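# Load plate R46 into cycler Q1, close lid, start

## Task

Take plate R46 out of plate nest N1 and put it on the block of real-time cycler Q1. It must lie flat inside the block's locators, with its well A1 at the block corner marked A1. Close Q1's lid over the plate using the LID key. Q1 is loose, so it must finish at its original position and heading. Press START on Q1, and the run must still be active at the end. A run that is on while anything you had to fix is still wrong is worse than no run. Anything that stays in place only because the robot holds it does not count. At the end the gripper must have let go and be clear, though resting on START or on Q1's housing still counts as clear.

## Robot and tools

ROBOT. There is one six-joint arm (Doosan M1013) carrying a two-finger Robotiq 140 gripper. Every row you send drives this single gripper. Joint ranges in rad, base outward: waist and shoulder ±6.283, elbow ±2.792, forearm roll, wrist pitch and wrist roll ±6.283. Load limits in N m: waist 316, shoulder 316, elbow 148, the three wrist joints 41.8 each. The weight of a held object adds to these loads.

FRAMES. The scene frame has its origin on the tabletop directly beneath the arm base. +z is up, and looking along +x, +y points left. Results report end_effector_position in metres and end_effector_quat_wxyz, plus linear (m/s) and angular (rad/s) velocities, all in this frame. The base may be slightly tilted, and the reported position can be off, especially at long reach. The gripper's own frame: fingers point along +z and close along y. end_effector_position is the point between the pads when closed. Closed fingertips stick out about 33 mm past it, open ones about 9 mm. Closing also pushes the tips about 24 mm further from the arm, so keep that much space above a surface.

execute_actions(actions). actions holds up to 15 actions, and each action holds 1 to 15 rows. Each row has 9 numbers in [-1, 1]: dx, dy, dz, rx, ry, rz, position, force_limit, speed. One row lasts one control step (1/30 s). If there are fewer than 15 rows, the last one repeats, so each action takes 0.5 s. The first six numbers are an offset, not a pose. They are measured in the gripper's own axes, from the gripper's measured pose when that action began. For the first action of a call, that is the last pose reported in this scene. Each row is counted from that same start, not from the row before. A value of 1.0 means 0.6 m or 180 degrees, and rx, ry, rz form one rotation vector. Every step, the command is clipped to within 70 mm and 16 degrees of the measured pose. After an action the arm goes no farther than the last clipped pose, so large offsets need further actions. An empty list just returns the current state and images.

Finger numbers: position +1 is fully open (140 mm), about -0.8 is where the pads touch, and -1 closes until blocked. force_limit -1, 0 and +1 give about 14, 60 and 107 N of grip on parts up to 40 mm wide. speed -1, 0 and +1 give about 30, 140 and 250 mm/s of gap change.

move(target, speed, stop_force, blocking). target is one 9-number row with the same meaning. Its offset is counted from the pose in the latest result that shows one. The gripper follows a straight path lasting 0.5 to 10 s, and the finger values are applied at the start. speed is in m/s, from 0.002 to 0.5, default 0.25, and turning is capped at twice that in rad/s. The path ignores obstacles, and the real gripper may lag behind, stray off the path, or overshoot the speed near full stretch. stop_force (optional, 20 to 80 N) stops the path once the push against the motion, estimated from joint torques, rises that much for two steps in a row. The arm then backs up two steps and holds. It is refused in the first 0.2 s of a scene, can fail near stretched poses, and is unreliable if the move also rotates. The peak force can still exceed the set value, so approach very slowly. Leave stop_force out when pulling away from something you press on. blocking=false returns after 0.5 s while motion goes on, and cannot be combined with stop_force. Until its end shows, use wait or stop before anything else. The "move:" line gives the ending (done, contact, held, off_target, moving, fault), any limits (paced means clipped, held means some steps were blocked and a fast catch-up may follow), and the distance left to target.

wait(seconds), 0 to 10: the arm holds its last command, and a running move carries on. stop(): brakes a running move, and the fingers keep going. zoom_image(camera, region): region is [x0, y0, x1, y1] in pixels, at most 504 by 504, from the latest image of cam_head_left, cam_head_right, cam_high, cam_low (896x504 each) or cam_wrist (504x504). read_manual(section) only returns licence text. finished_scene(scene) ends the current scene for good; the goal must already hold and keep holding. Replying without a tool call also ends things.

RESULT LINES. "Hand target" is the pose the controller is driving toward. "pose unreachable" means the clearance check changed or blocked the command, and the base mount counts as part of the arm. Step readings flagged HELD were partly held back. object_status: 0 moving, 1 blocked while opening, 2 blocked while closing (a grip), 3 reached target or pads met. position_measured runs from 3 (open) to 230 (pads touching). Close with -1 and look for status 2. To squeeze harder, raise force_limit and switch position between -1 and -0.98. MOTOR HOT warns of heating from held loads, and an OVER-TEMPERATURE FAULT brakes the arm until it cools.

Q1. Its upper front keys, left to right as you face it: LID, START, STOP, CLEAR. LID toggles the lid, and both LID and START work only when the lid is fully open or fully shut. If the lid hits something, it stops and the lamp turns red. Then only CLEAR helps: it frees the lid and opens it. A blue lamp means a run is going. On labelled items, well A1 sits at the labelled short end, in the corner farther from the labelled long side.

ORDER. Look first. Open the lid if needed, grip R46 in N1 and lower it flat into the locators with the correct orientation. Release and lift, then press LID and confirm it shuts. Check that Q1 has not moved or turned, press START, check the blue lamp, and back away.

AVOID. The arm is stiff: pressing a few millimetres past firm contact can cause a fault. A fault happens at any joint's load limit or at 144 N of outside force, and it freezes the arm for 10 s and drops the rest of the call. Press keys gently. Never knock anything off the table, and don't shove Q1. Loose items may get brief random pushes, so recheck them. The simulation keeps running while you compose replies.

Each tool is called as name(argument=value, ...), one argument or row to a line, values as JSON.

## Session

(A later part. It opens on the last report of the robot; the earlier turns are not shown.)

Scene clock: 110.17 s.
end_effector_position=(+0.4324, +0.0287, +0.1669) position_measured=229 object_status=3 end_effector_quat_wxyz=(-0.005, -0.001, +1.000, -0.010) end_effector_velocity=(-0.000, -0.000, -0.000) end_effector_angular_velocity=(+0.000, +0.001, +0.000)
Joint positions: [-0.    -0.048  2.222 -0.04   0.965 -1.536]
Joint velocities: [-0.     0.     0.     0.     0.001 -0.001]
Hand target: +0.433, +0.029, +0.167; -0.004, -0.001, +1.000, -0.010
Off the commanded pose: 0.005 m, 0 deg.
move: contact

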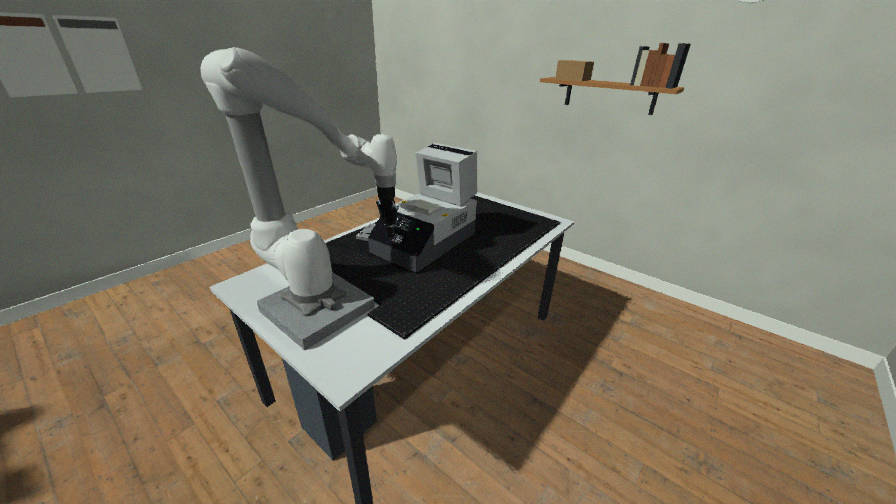

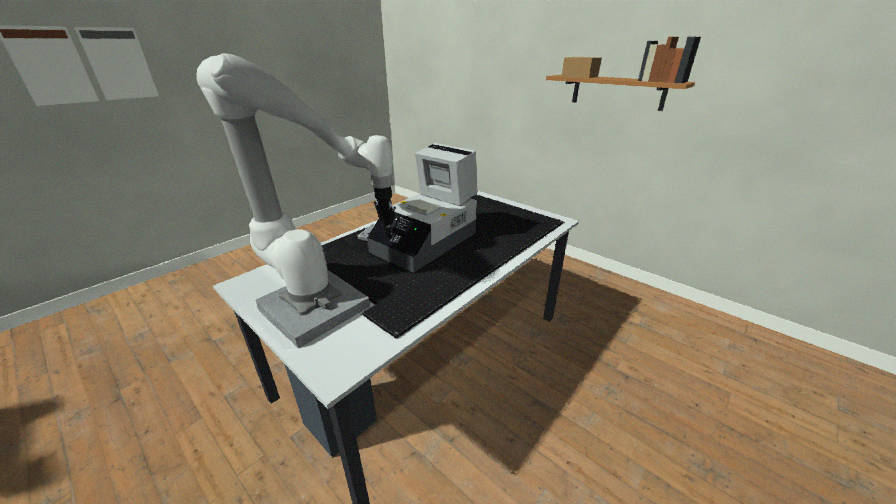

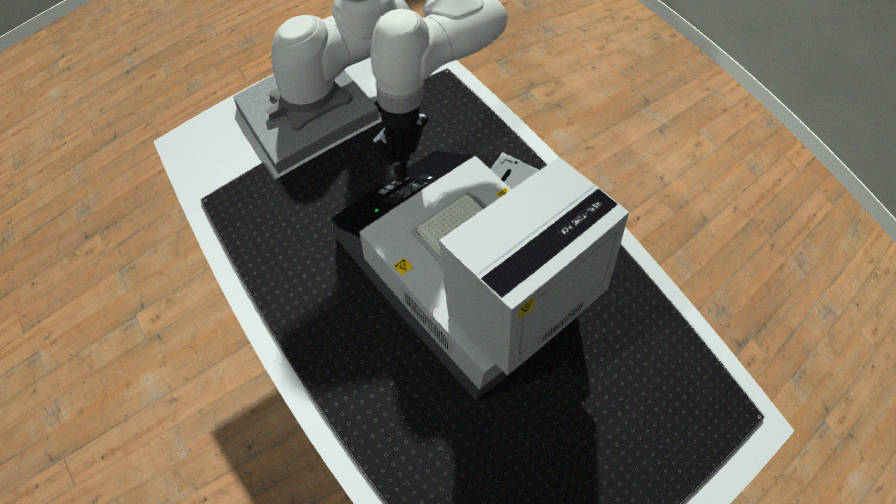

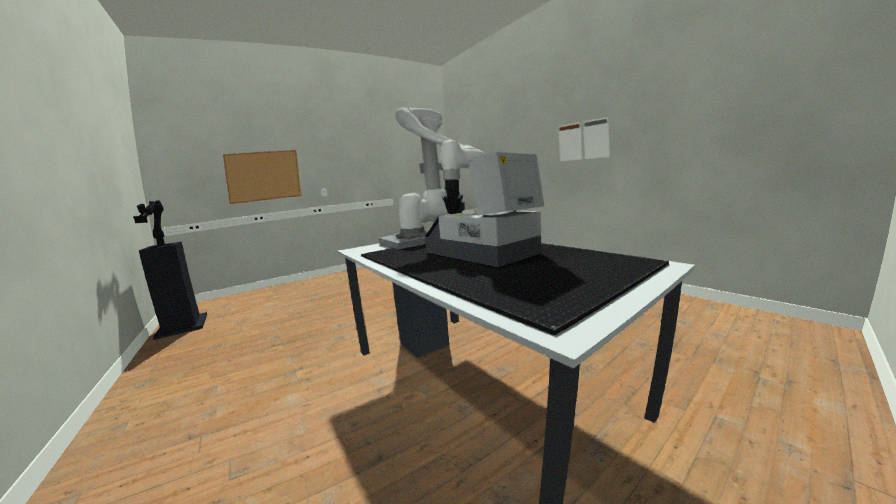

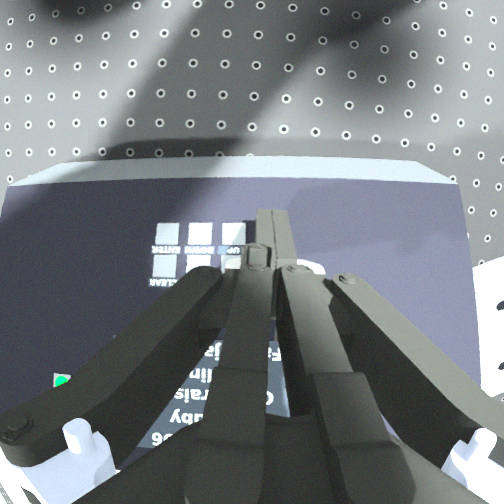

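execute_actions(
  actions=[
    [[0,0,-0.03,0,0,0,-0.8,0,0.5]],
    [[0,-0.0325,0,0,0,0,-0.8,0,0.5]],
    [[0,0,0,0,0,0,-0.8,0,0.5]],
  ],
)

Scene clock: 111.80 s.
end_effector_position=(+0.4326, +0.0095, +0.1853) position_measured=229 object_status=3 end_effector_quat_wxyz=(-0.005, -0.001, +1.000, -0.011) end_effector_velocity=(-0.001, +0.000, -0.001) end_effector_angular_velocity=(+0.001, +0.001, -0.000)
Joint positions: [-0.044 -0.071  2.204 -0.039  1.005 -1.581]
Joint velocities: [-0.    -0.     0.001  0.001 -0.    -0.001]
Hand target: +0.433, +0.010, +0.185; -0.005, -0.001, +1.000, -0.011
Off the commanded pose: 0.000 m, 0 deg.
Step readings (end_effector_position; steps 1 to 15: 1st action; 16 to 30: 2nd action; 31 to 45: 3rd action):
0: (+0.4324, +0.0287, +0.1670)
1: (+0.4324, +0.0287, +0.1674)
2: (+0.4322, +0.0286, +0.1715)
4: (+0.4329, +0.0288, +0.1842)
8: (+0.4325, +0.0290, +0.1849)
15: (+0.4326, +0.0290, +0.1849)
16: (+0.4326, +0.0289, +0.1849)
17: (+0.4327, +0.0266, +0.1850)
19: (+0.4328, +0.0149, +0.1854)
23: (+0.4326, +0.0095, +0.1853)
30: (+0.4326, +0.0095, +0.1853)
31: (+0.4326, +0.0095, +0.1853)
32: (+0.4326, +0.0095, +0.1853)
34: (+0.4326, +0.0095, +0.1853)
38: (+0.4326, +0.0095, +0.1853)
45: end_effector_position above

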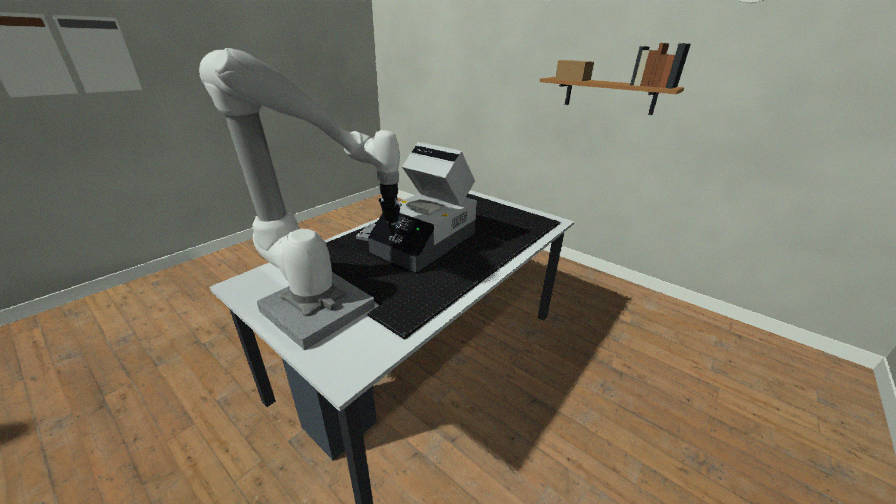

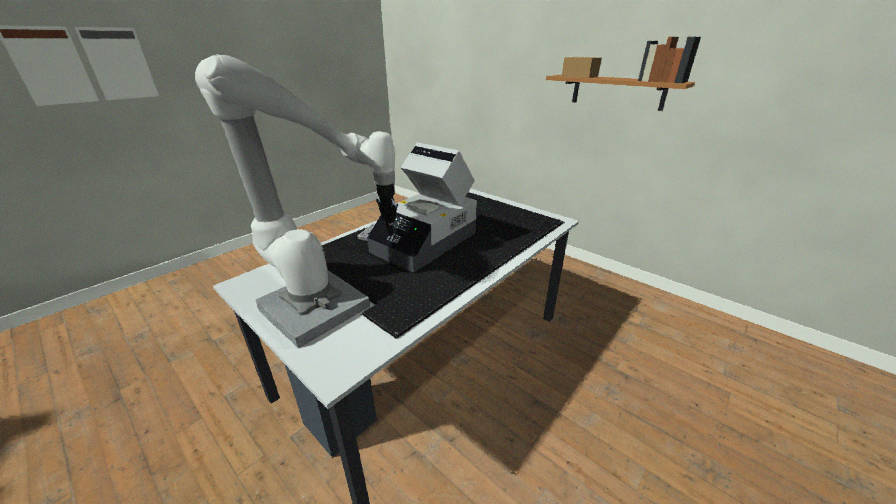

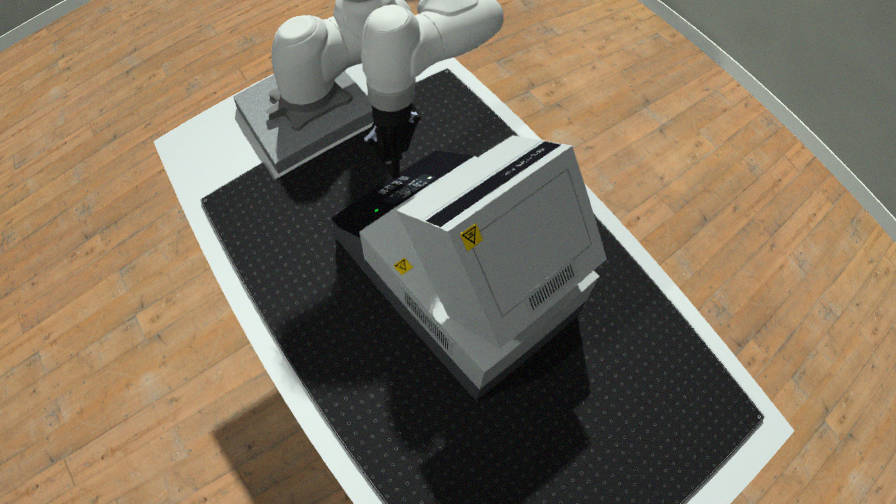

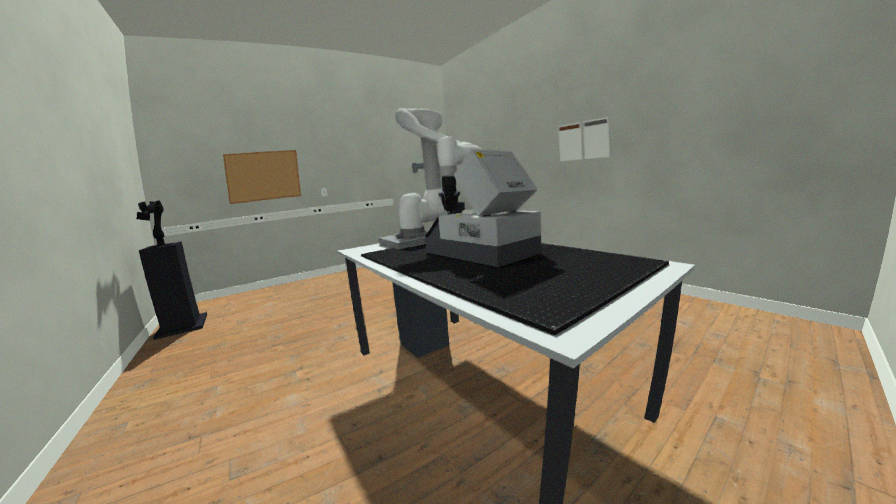

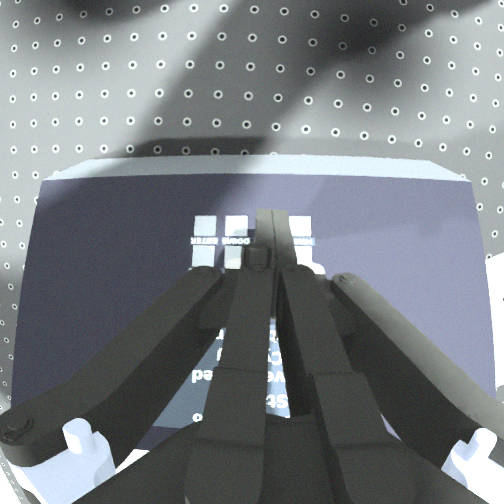

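wait(
  seconds=2.5,
)

Scene clock: 114.50 s.
end_effector_position=(+0.4326, +0.0095, +0.1853) position_measured=229 object_status=3 end_effector_quat_wxyz=(-0.005, -0.001, +1.000, -0.011) end_effector_velocity=(-0.000, +0.000, -0.000) end_effector_angular_velocity=(+0.000, -0.000, +0.001)
Joint positions: [-0.044 -0.071  2.204 -0.039  1.005 -1.581]
Joint velocities: [ 0.    -0.     0.001  0.    -0.001 -0.001]
Hand target: +0.433, +0.010, +0.185; -0.005, -0.001, +1.000, -0.011
Off the commanded pose: 0.000 m, 0 deg.
wait: 2.50 s; at rest from the start

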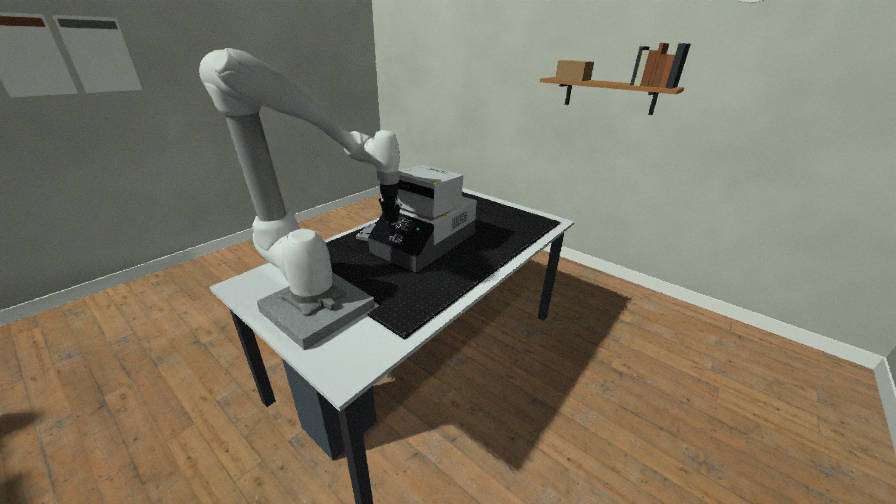

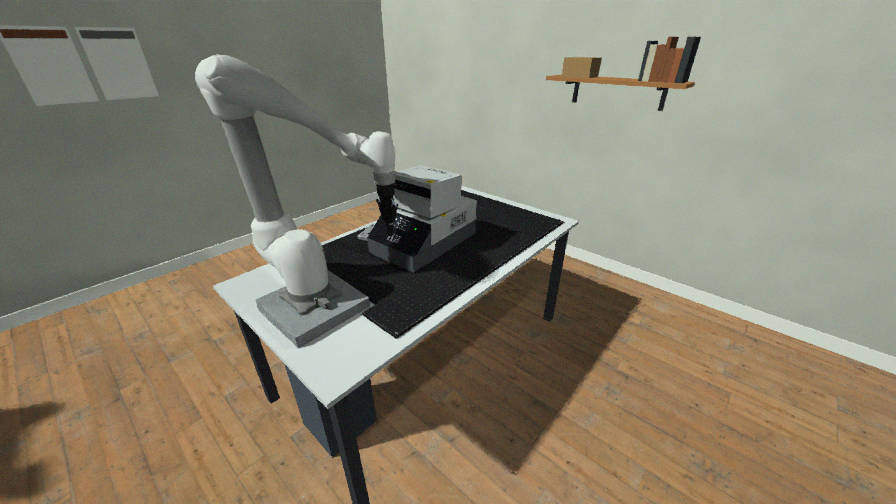

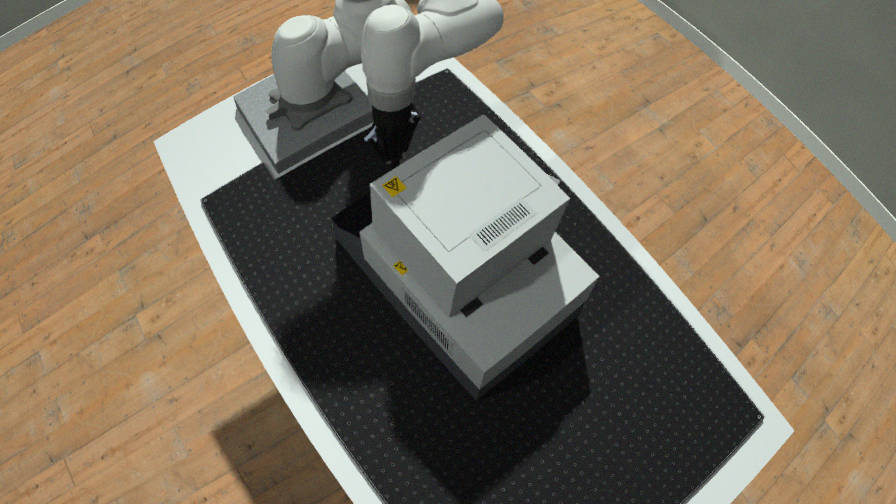

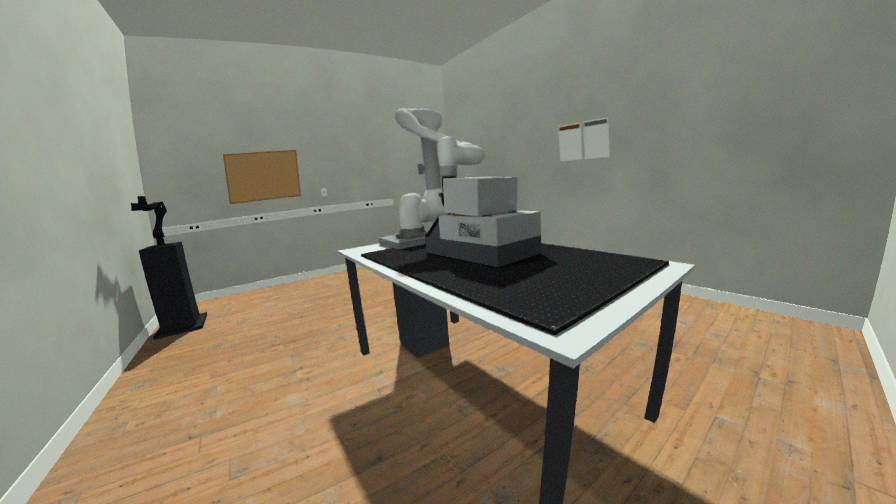

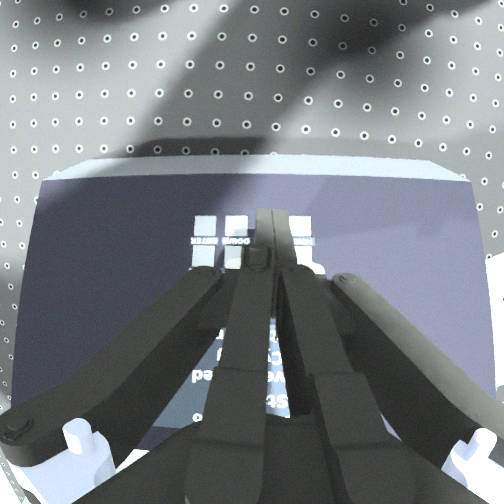

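Lid shut, lamp green. Press START.

move(
  target=[0,0,0.04,0,0,0,-0.8,0,0.5],
  speed=0.005,
  stop_force=20,
)

move(
  target=[0.08,0,-0.15,0,0,0,-0.8,0,0.5],
  speed=0.12,
)

Scene clock: 118.83 s.
end_effector_position=(+0.4323, +0.0091, +0.1659) position_measured=229 object_status=3 end_effector_quat_wxyz=(-0.005, -0.001, +1.000, -0.010) end_effector_velocity=(+0.001, +0.001, +0.001) end_effector_angular_velocity=(+0.000, +0.000, +0.002)
Joint positions: [-0.046 -0.049  2.225 -0.04   0.963 -1.581]
Joint velocities: [ 0.002 -0.    -0.002  0.     0.003 -0.   ]
Hand target: +0.432, +0.009, +0.166; -0.005, -0.001, +1.000, -0.010
Off the commanded pose: 0.005 m, 0 deg.
move: contact

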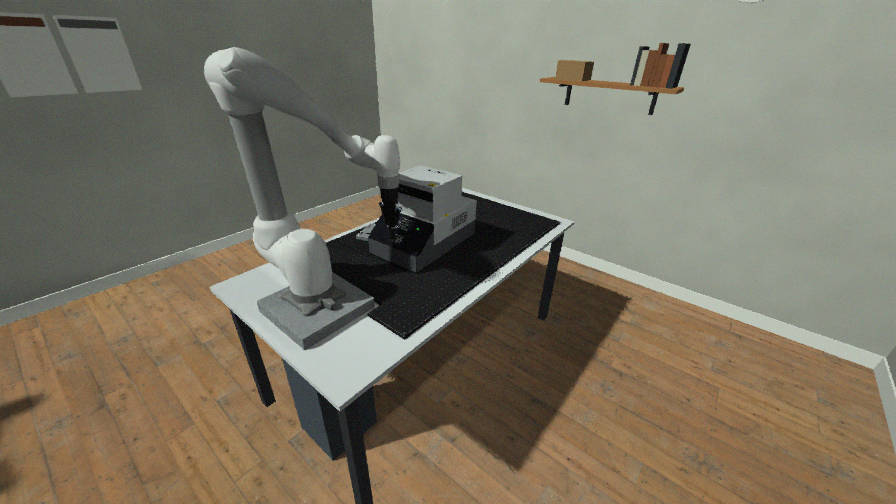

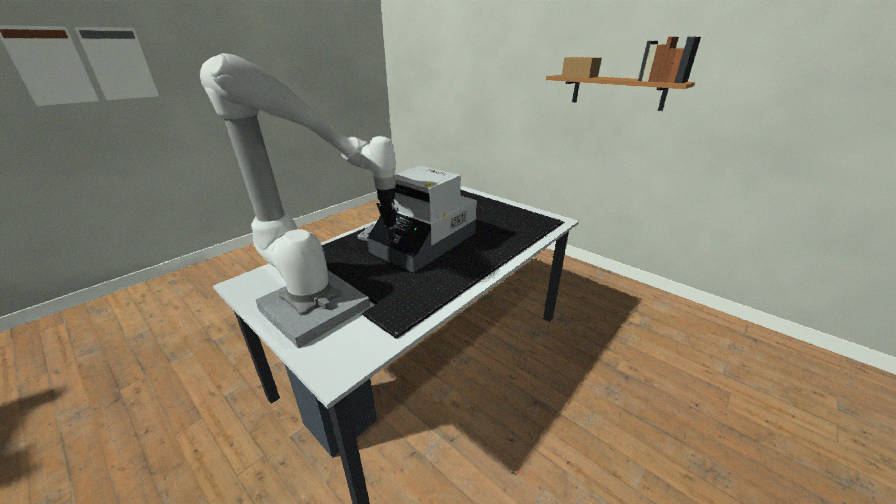

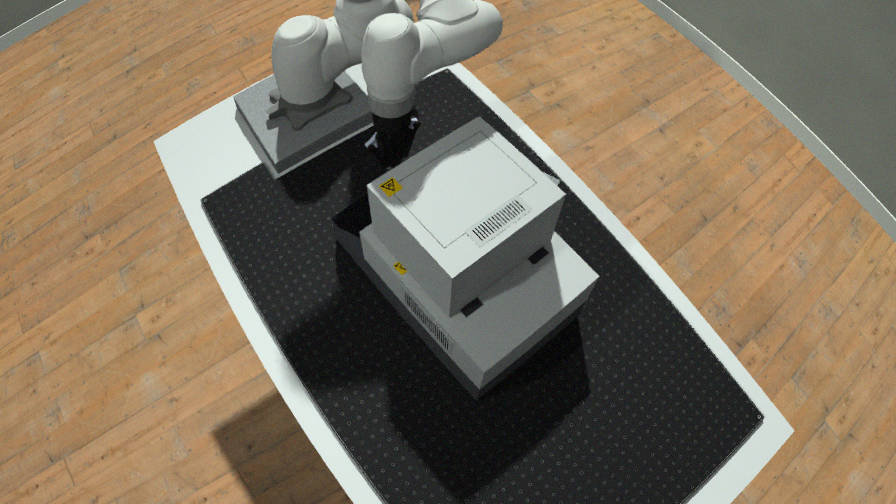

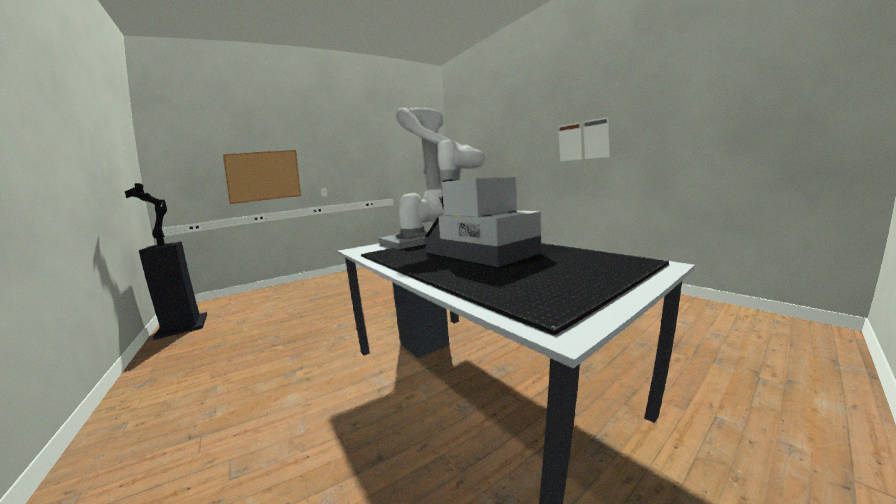

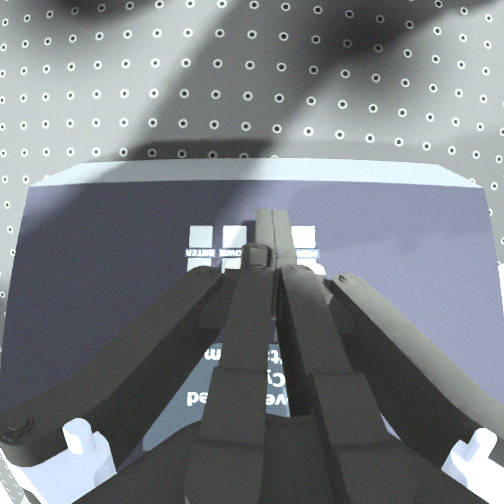

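Scene clock: 119.97 s.
end_effector_position=(+0.3853, +0.0109, +0.2564) position_measured=229 object_status=3 end_effector_quat_wxyz=(-0.005, -0.001, +1.000, -0.011) end_effector_velocity=(-0.002, -0.000, -0.001) end_effector_angular_velocity=(-0.000, +0.003, +0.000)
Joint positions: [-0.042 -0.22   2.184 -0.035  1.175 -1.586]
Joint velocities: [-0.001 -0.     0.003 -0.     0.001 -0.001]
Hand target: +0.385, +0.011, +0.256; -0.005, -0.001, +1.000, -0.011
Off the commanded pose: 0.000 m, 0 deg.
move: done

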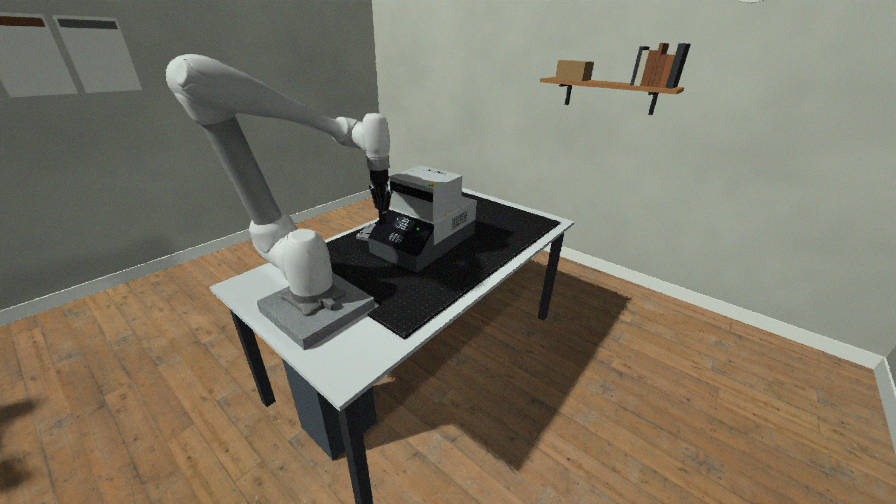

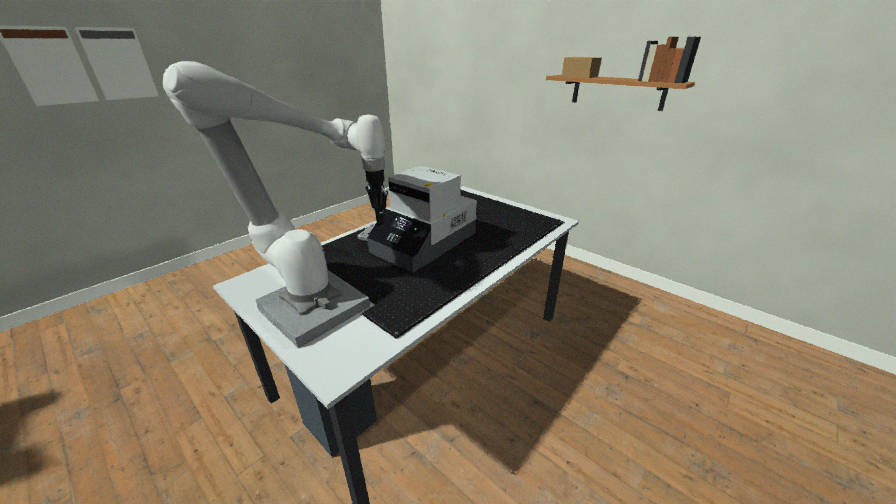

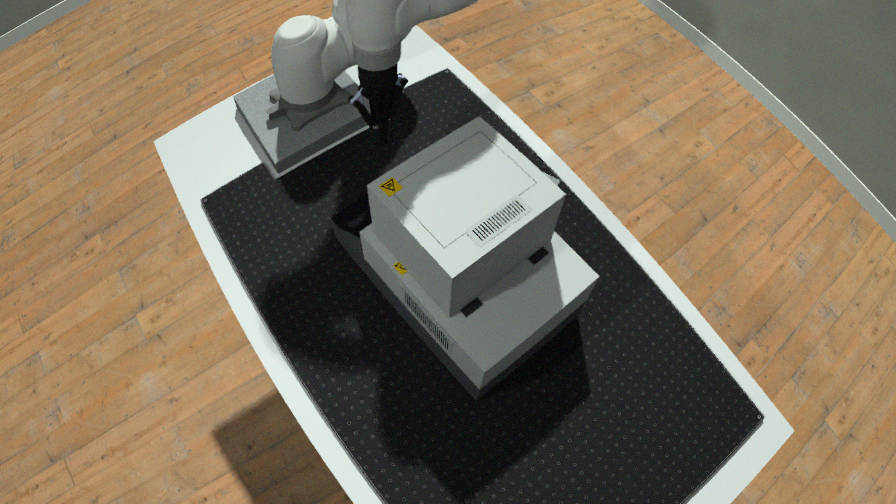

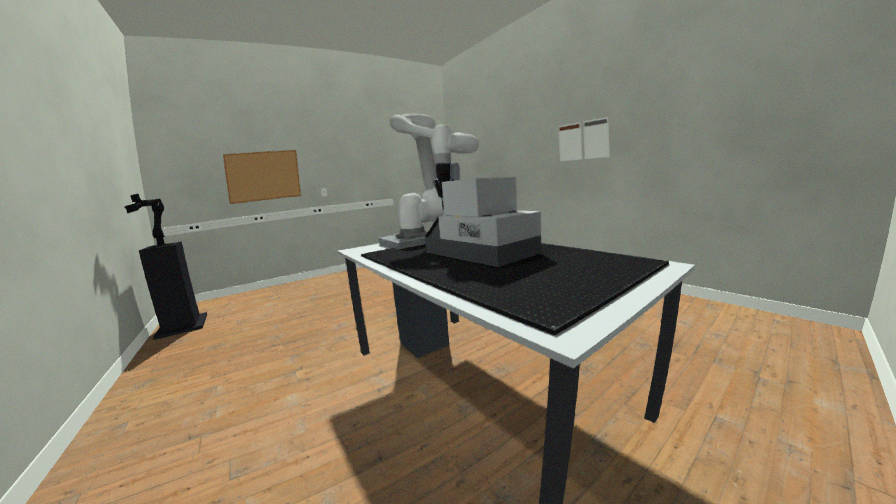

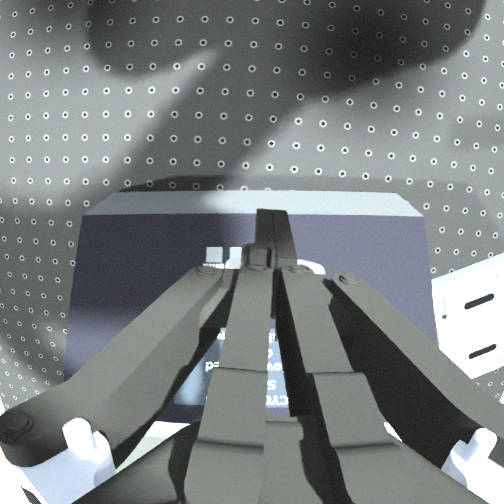

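zoom_image(
  camera="cam_head_left",
  region=[350, 160, 490, 280],
)

Region (350, 160, 490, 280) of cam_head_left's 896x504 image, scaled by 3.600, with more detail than that image has; it fills the top 432 rows of this view, and the rest is white.

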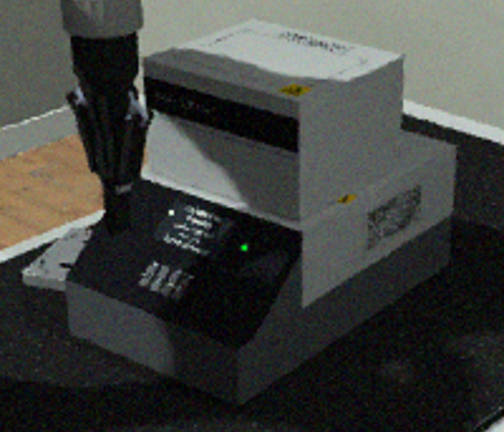

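execute_actions(
  actions=[
    [[-0.08,0,0,0,0,0,1,0,1]],
    [[0,0,0,0,0,0,1,0,1]],
  ],
)

Scene clock: 121.27 s.
end_effector_position=(+0.4333, +0.0110, +0.2559) position_measured=3 object_status=3 end_effector_quat_wxyz=(-0.005, -0.001, +1.000, -0.010) end_effector_velocity=(+0.000, +0.000, +0.000) end_effector_angular_velocity=(+0.000, -0.001, +0.000)
Joint positions: [-0.039 -0.134  2.116 -0.035  1.157 -1.582]
Joint velocities: [-0.    -0.    -0.001  0.     0.    -0.001]
Hand target: +0.433, +0.011, +0.256; -0.005, -0.001, +1.000, -0.010
Off the commanded pose: 0.000 m, 0 deg.
Step readings (end_effector_position; steps 1 to 15: 1st action; 16 to 30: 2nd action):
0: (+0.3853, +0.0109, +0.2564)
1: (+0.3855, +0.0109, +0.2565)
2: (+0.3884, +0.0109, +0.2568)
4: (+0.4073, +0.0109, +0.2571)
8: (+0.4330, +0.0110, +0.2557)
15: (+0.4333, +0.0110, +0.2559)
16: (+0.4333, +0.0110, +0.2559)
17: (+0.4333, +0.0110, +0.2559)
19: (+0.4333, +0.0110, +0.2559)
23: (+0.4333, +0.0110, +0.2559)
30: end_effector_position above

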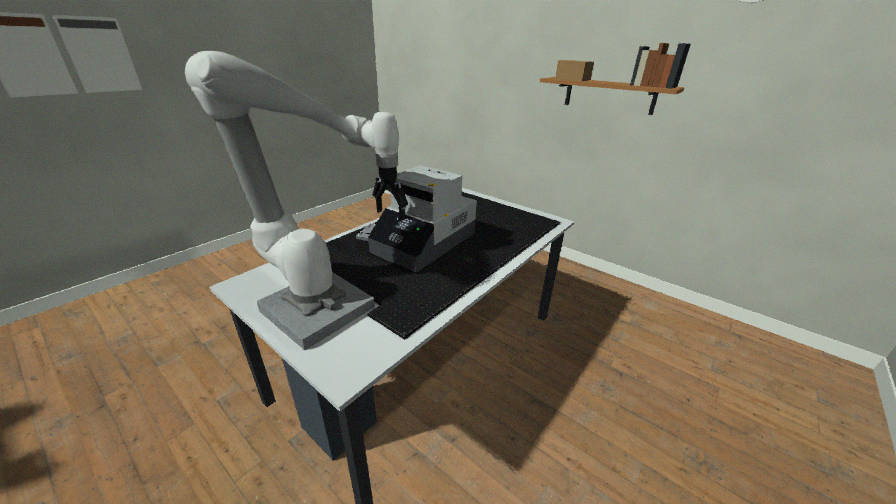

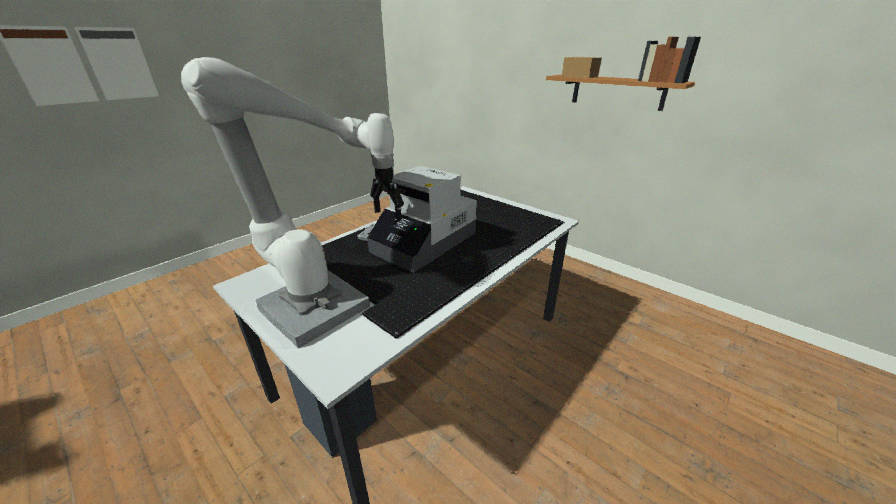

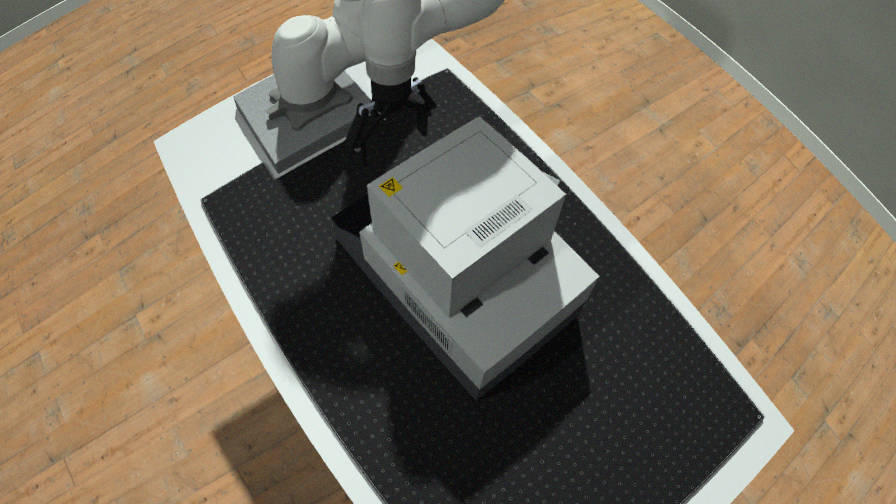

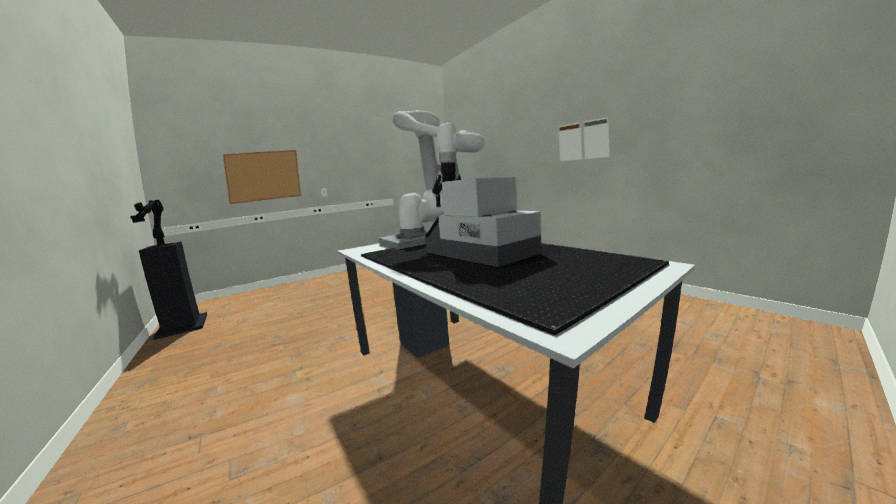

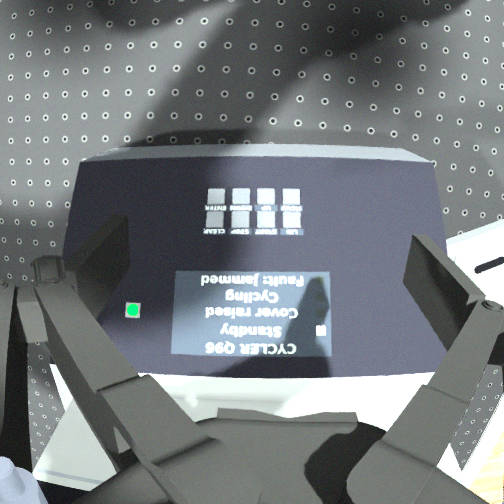

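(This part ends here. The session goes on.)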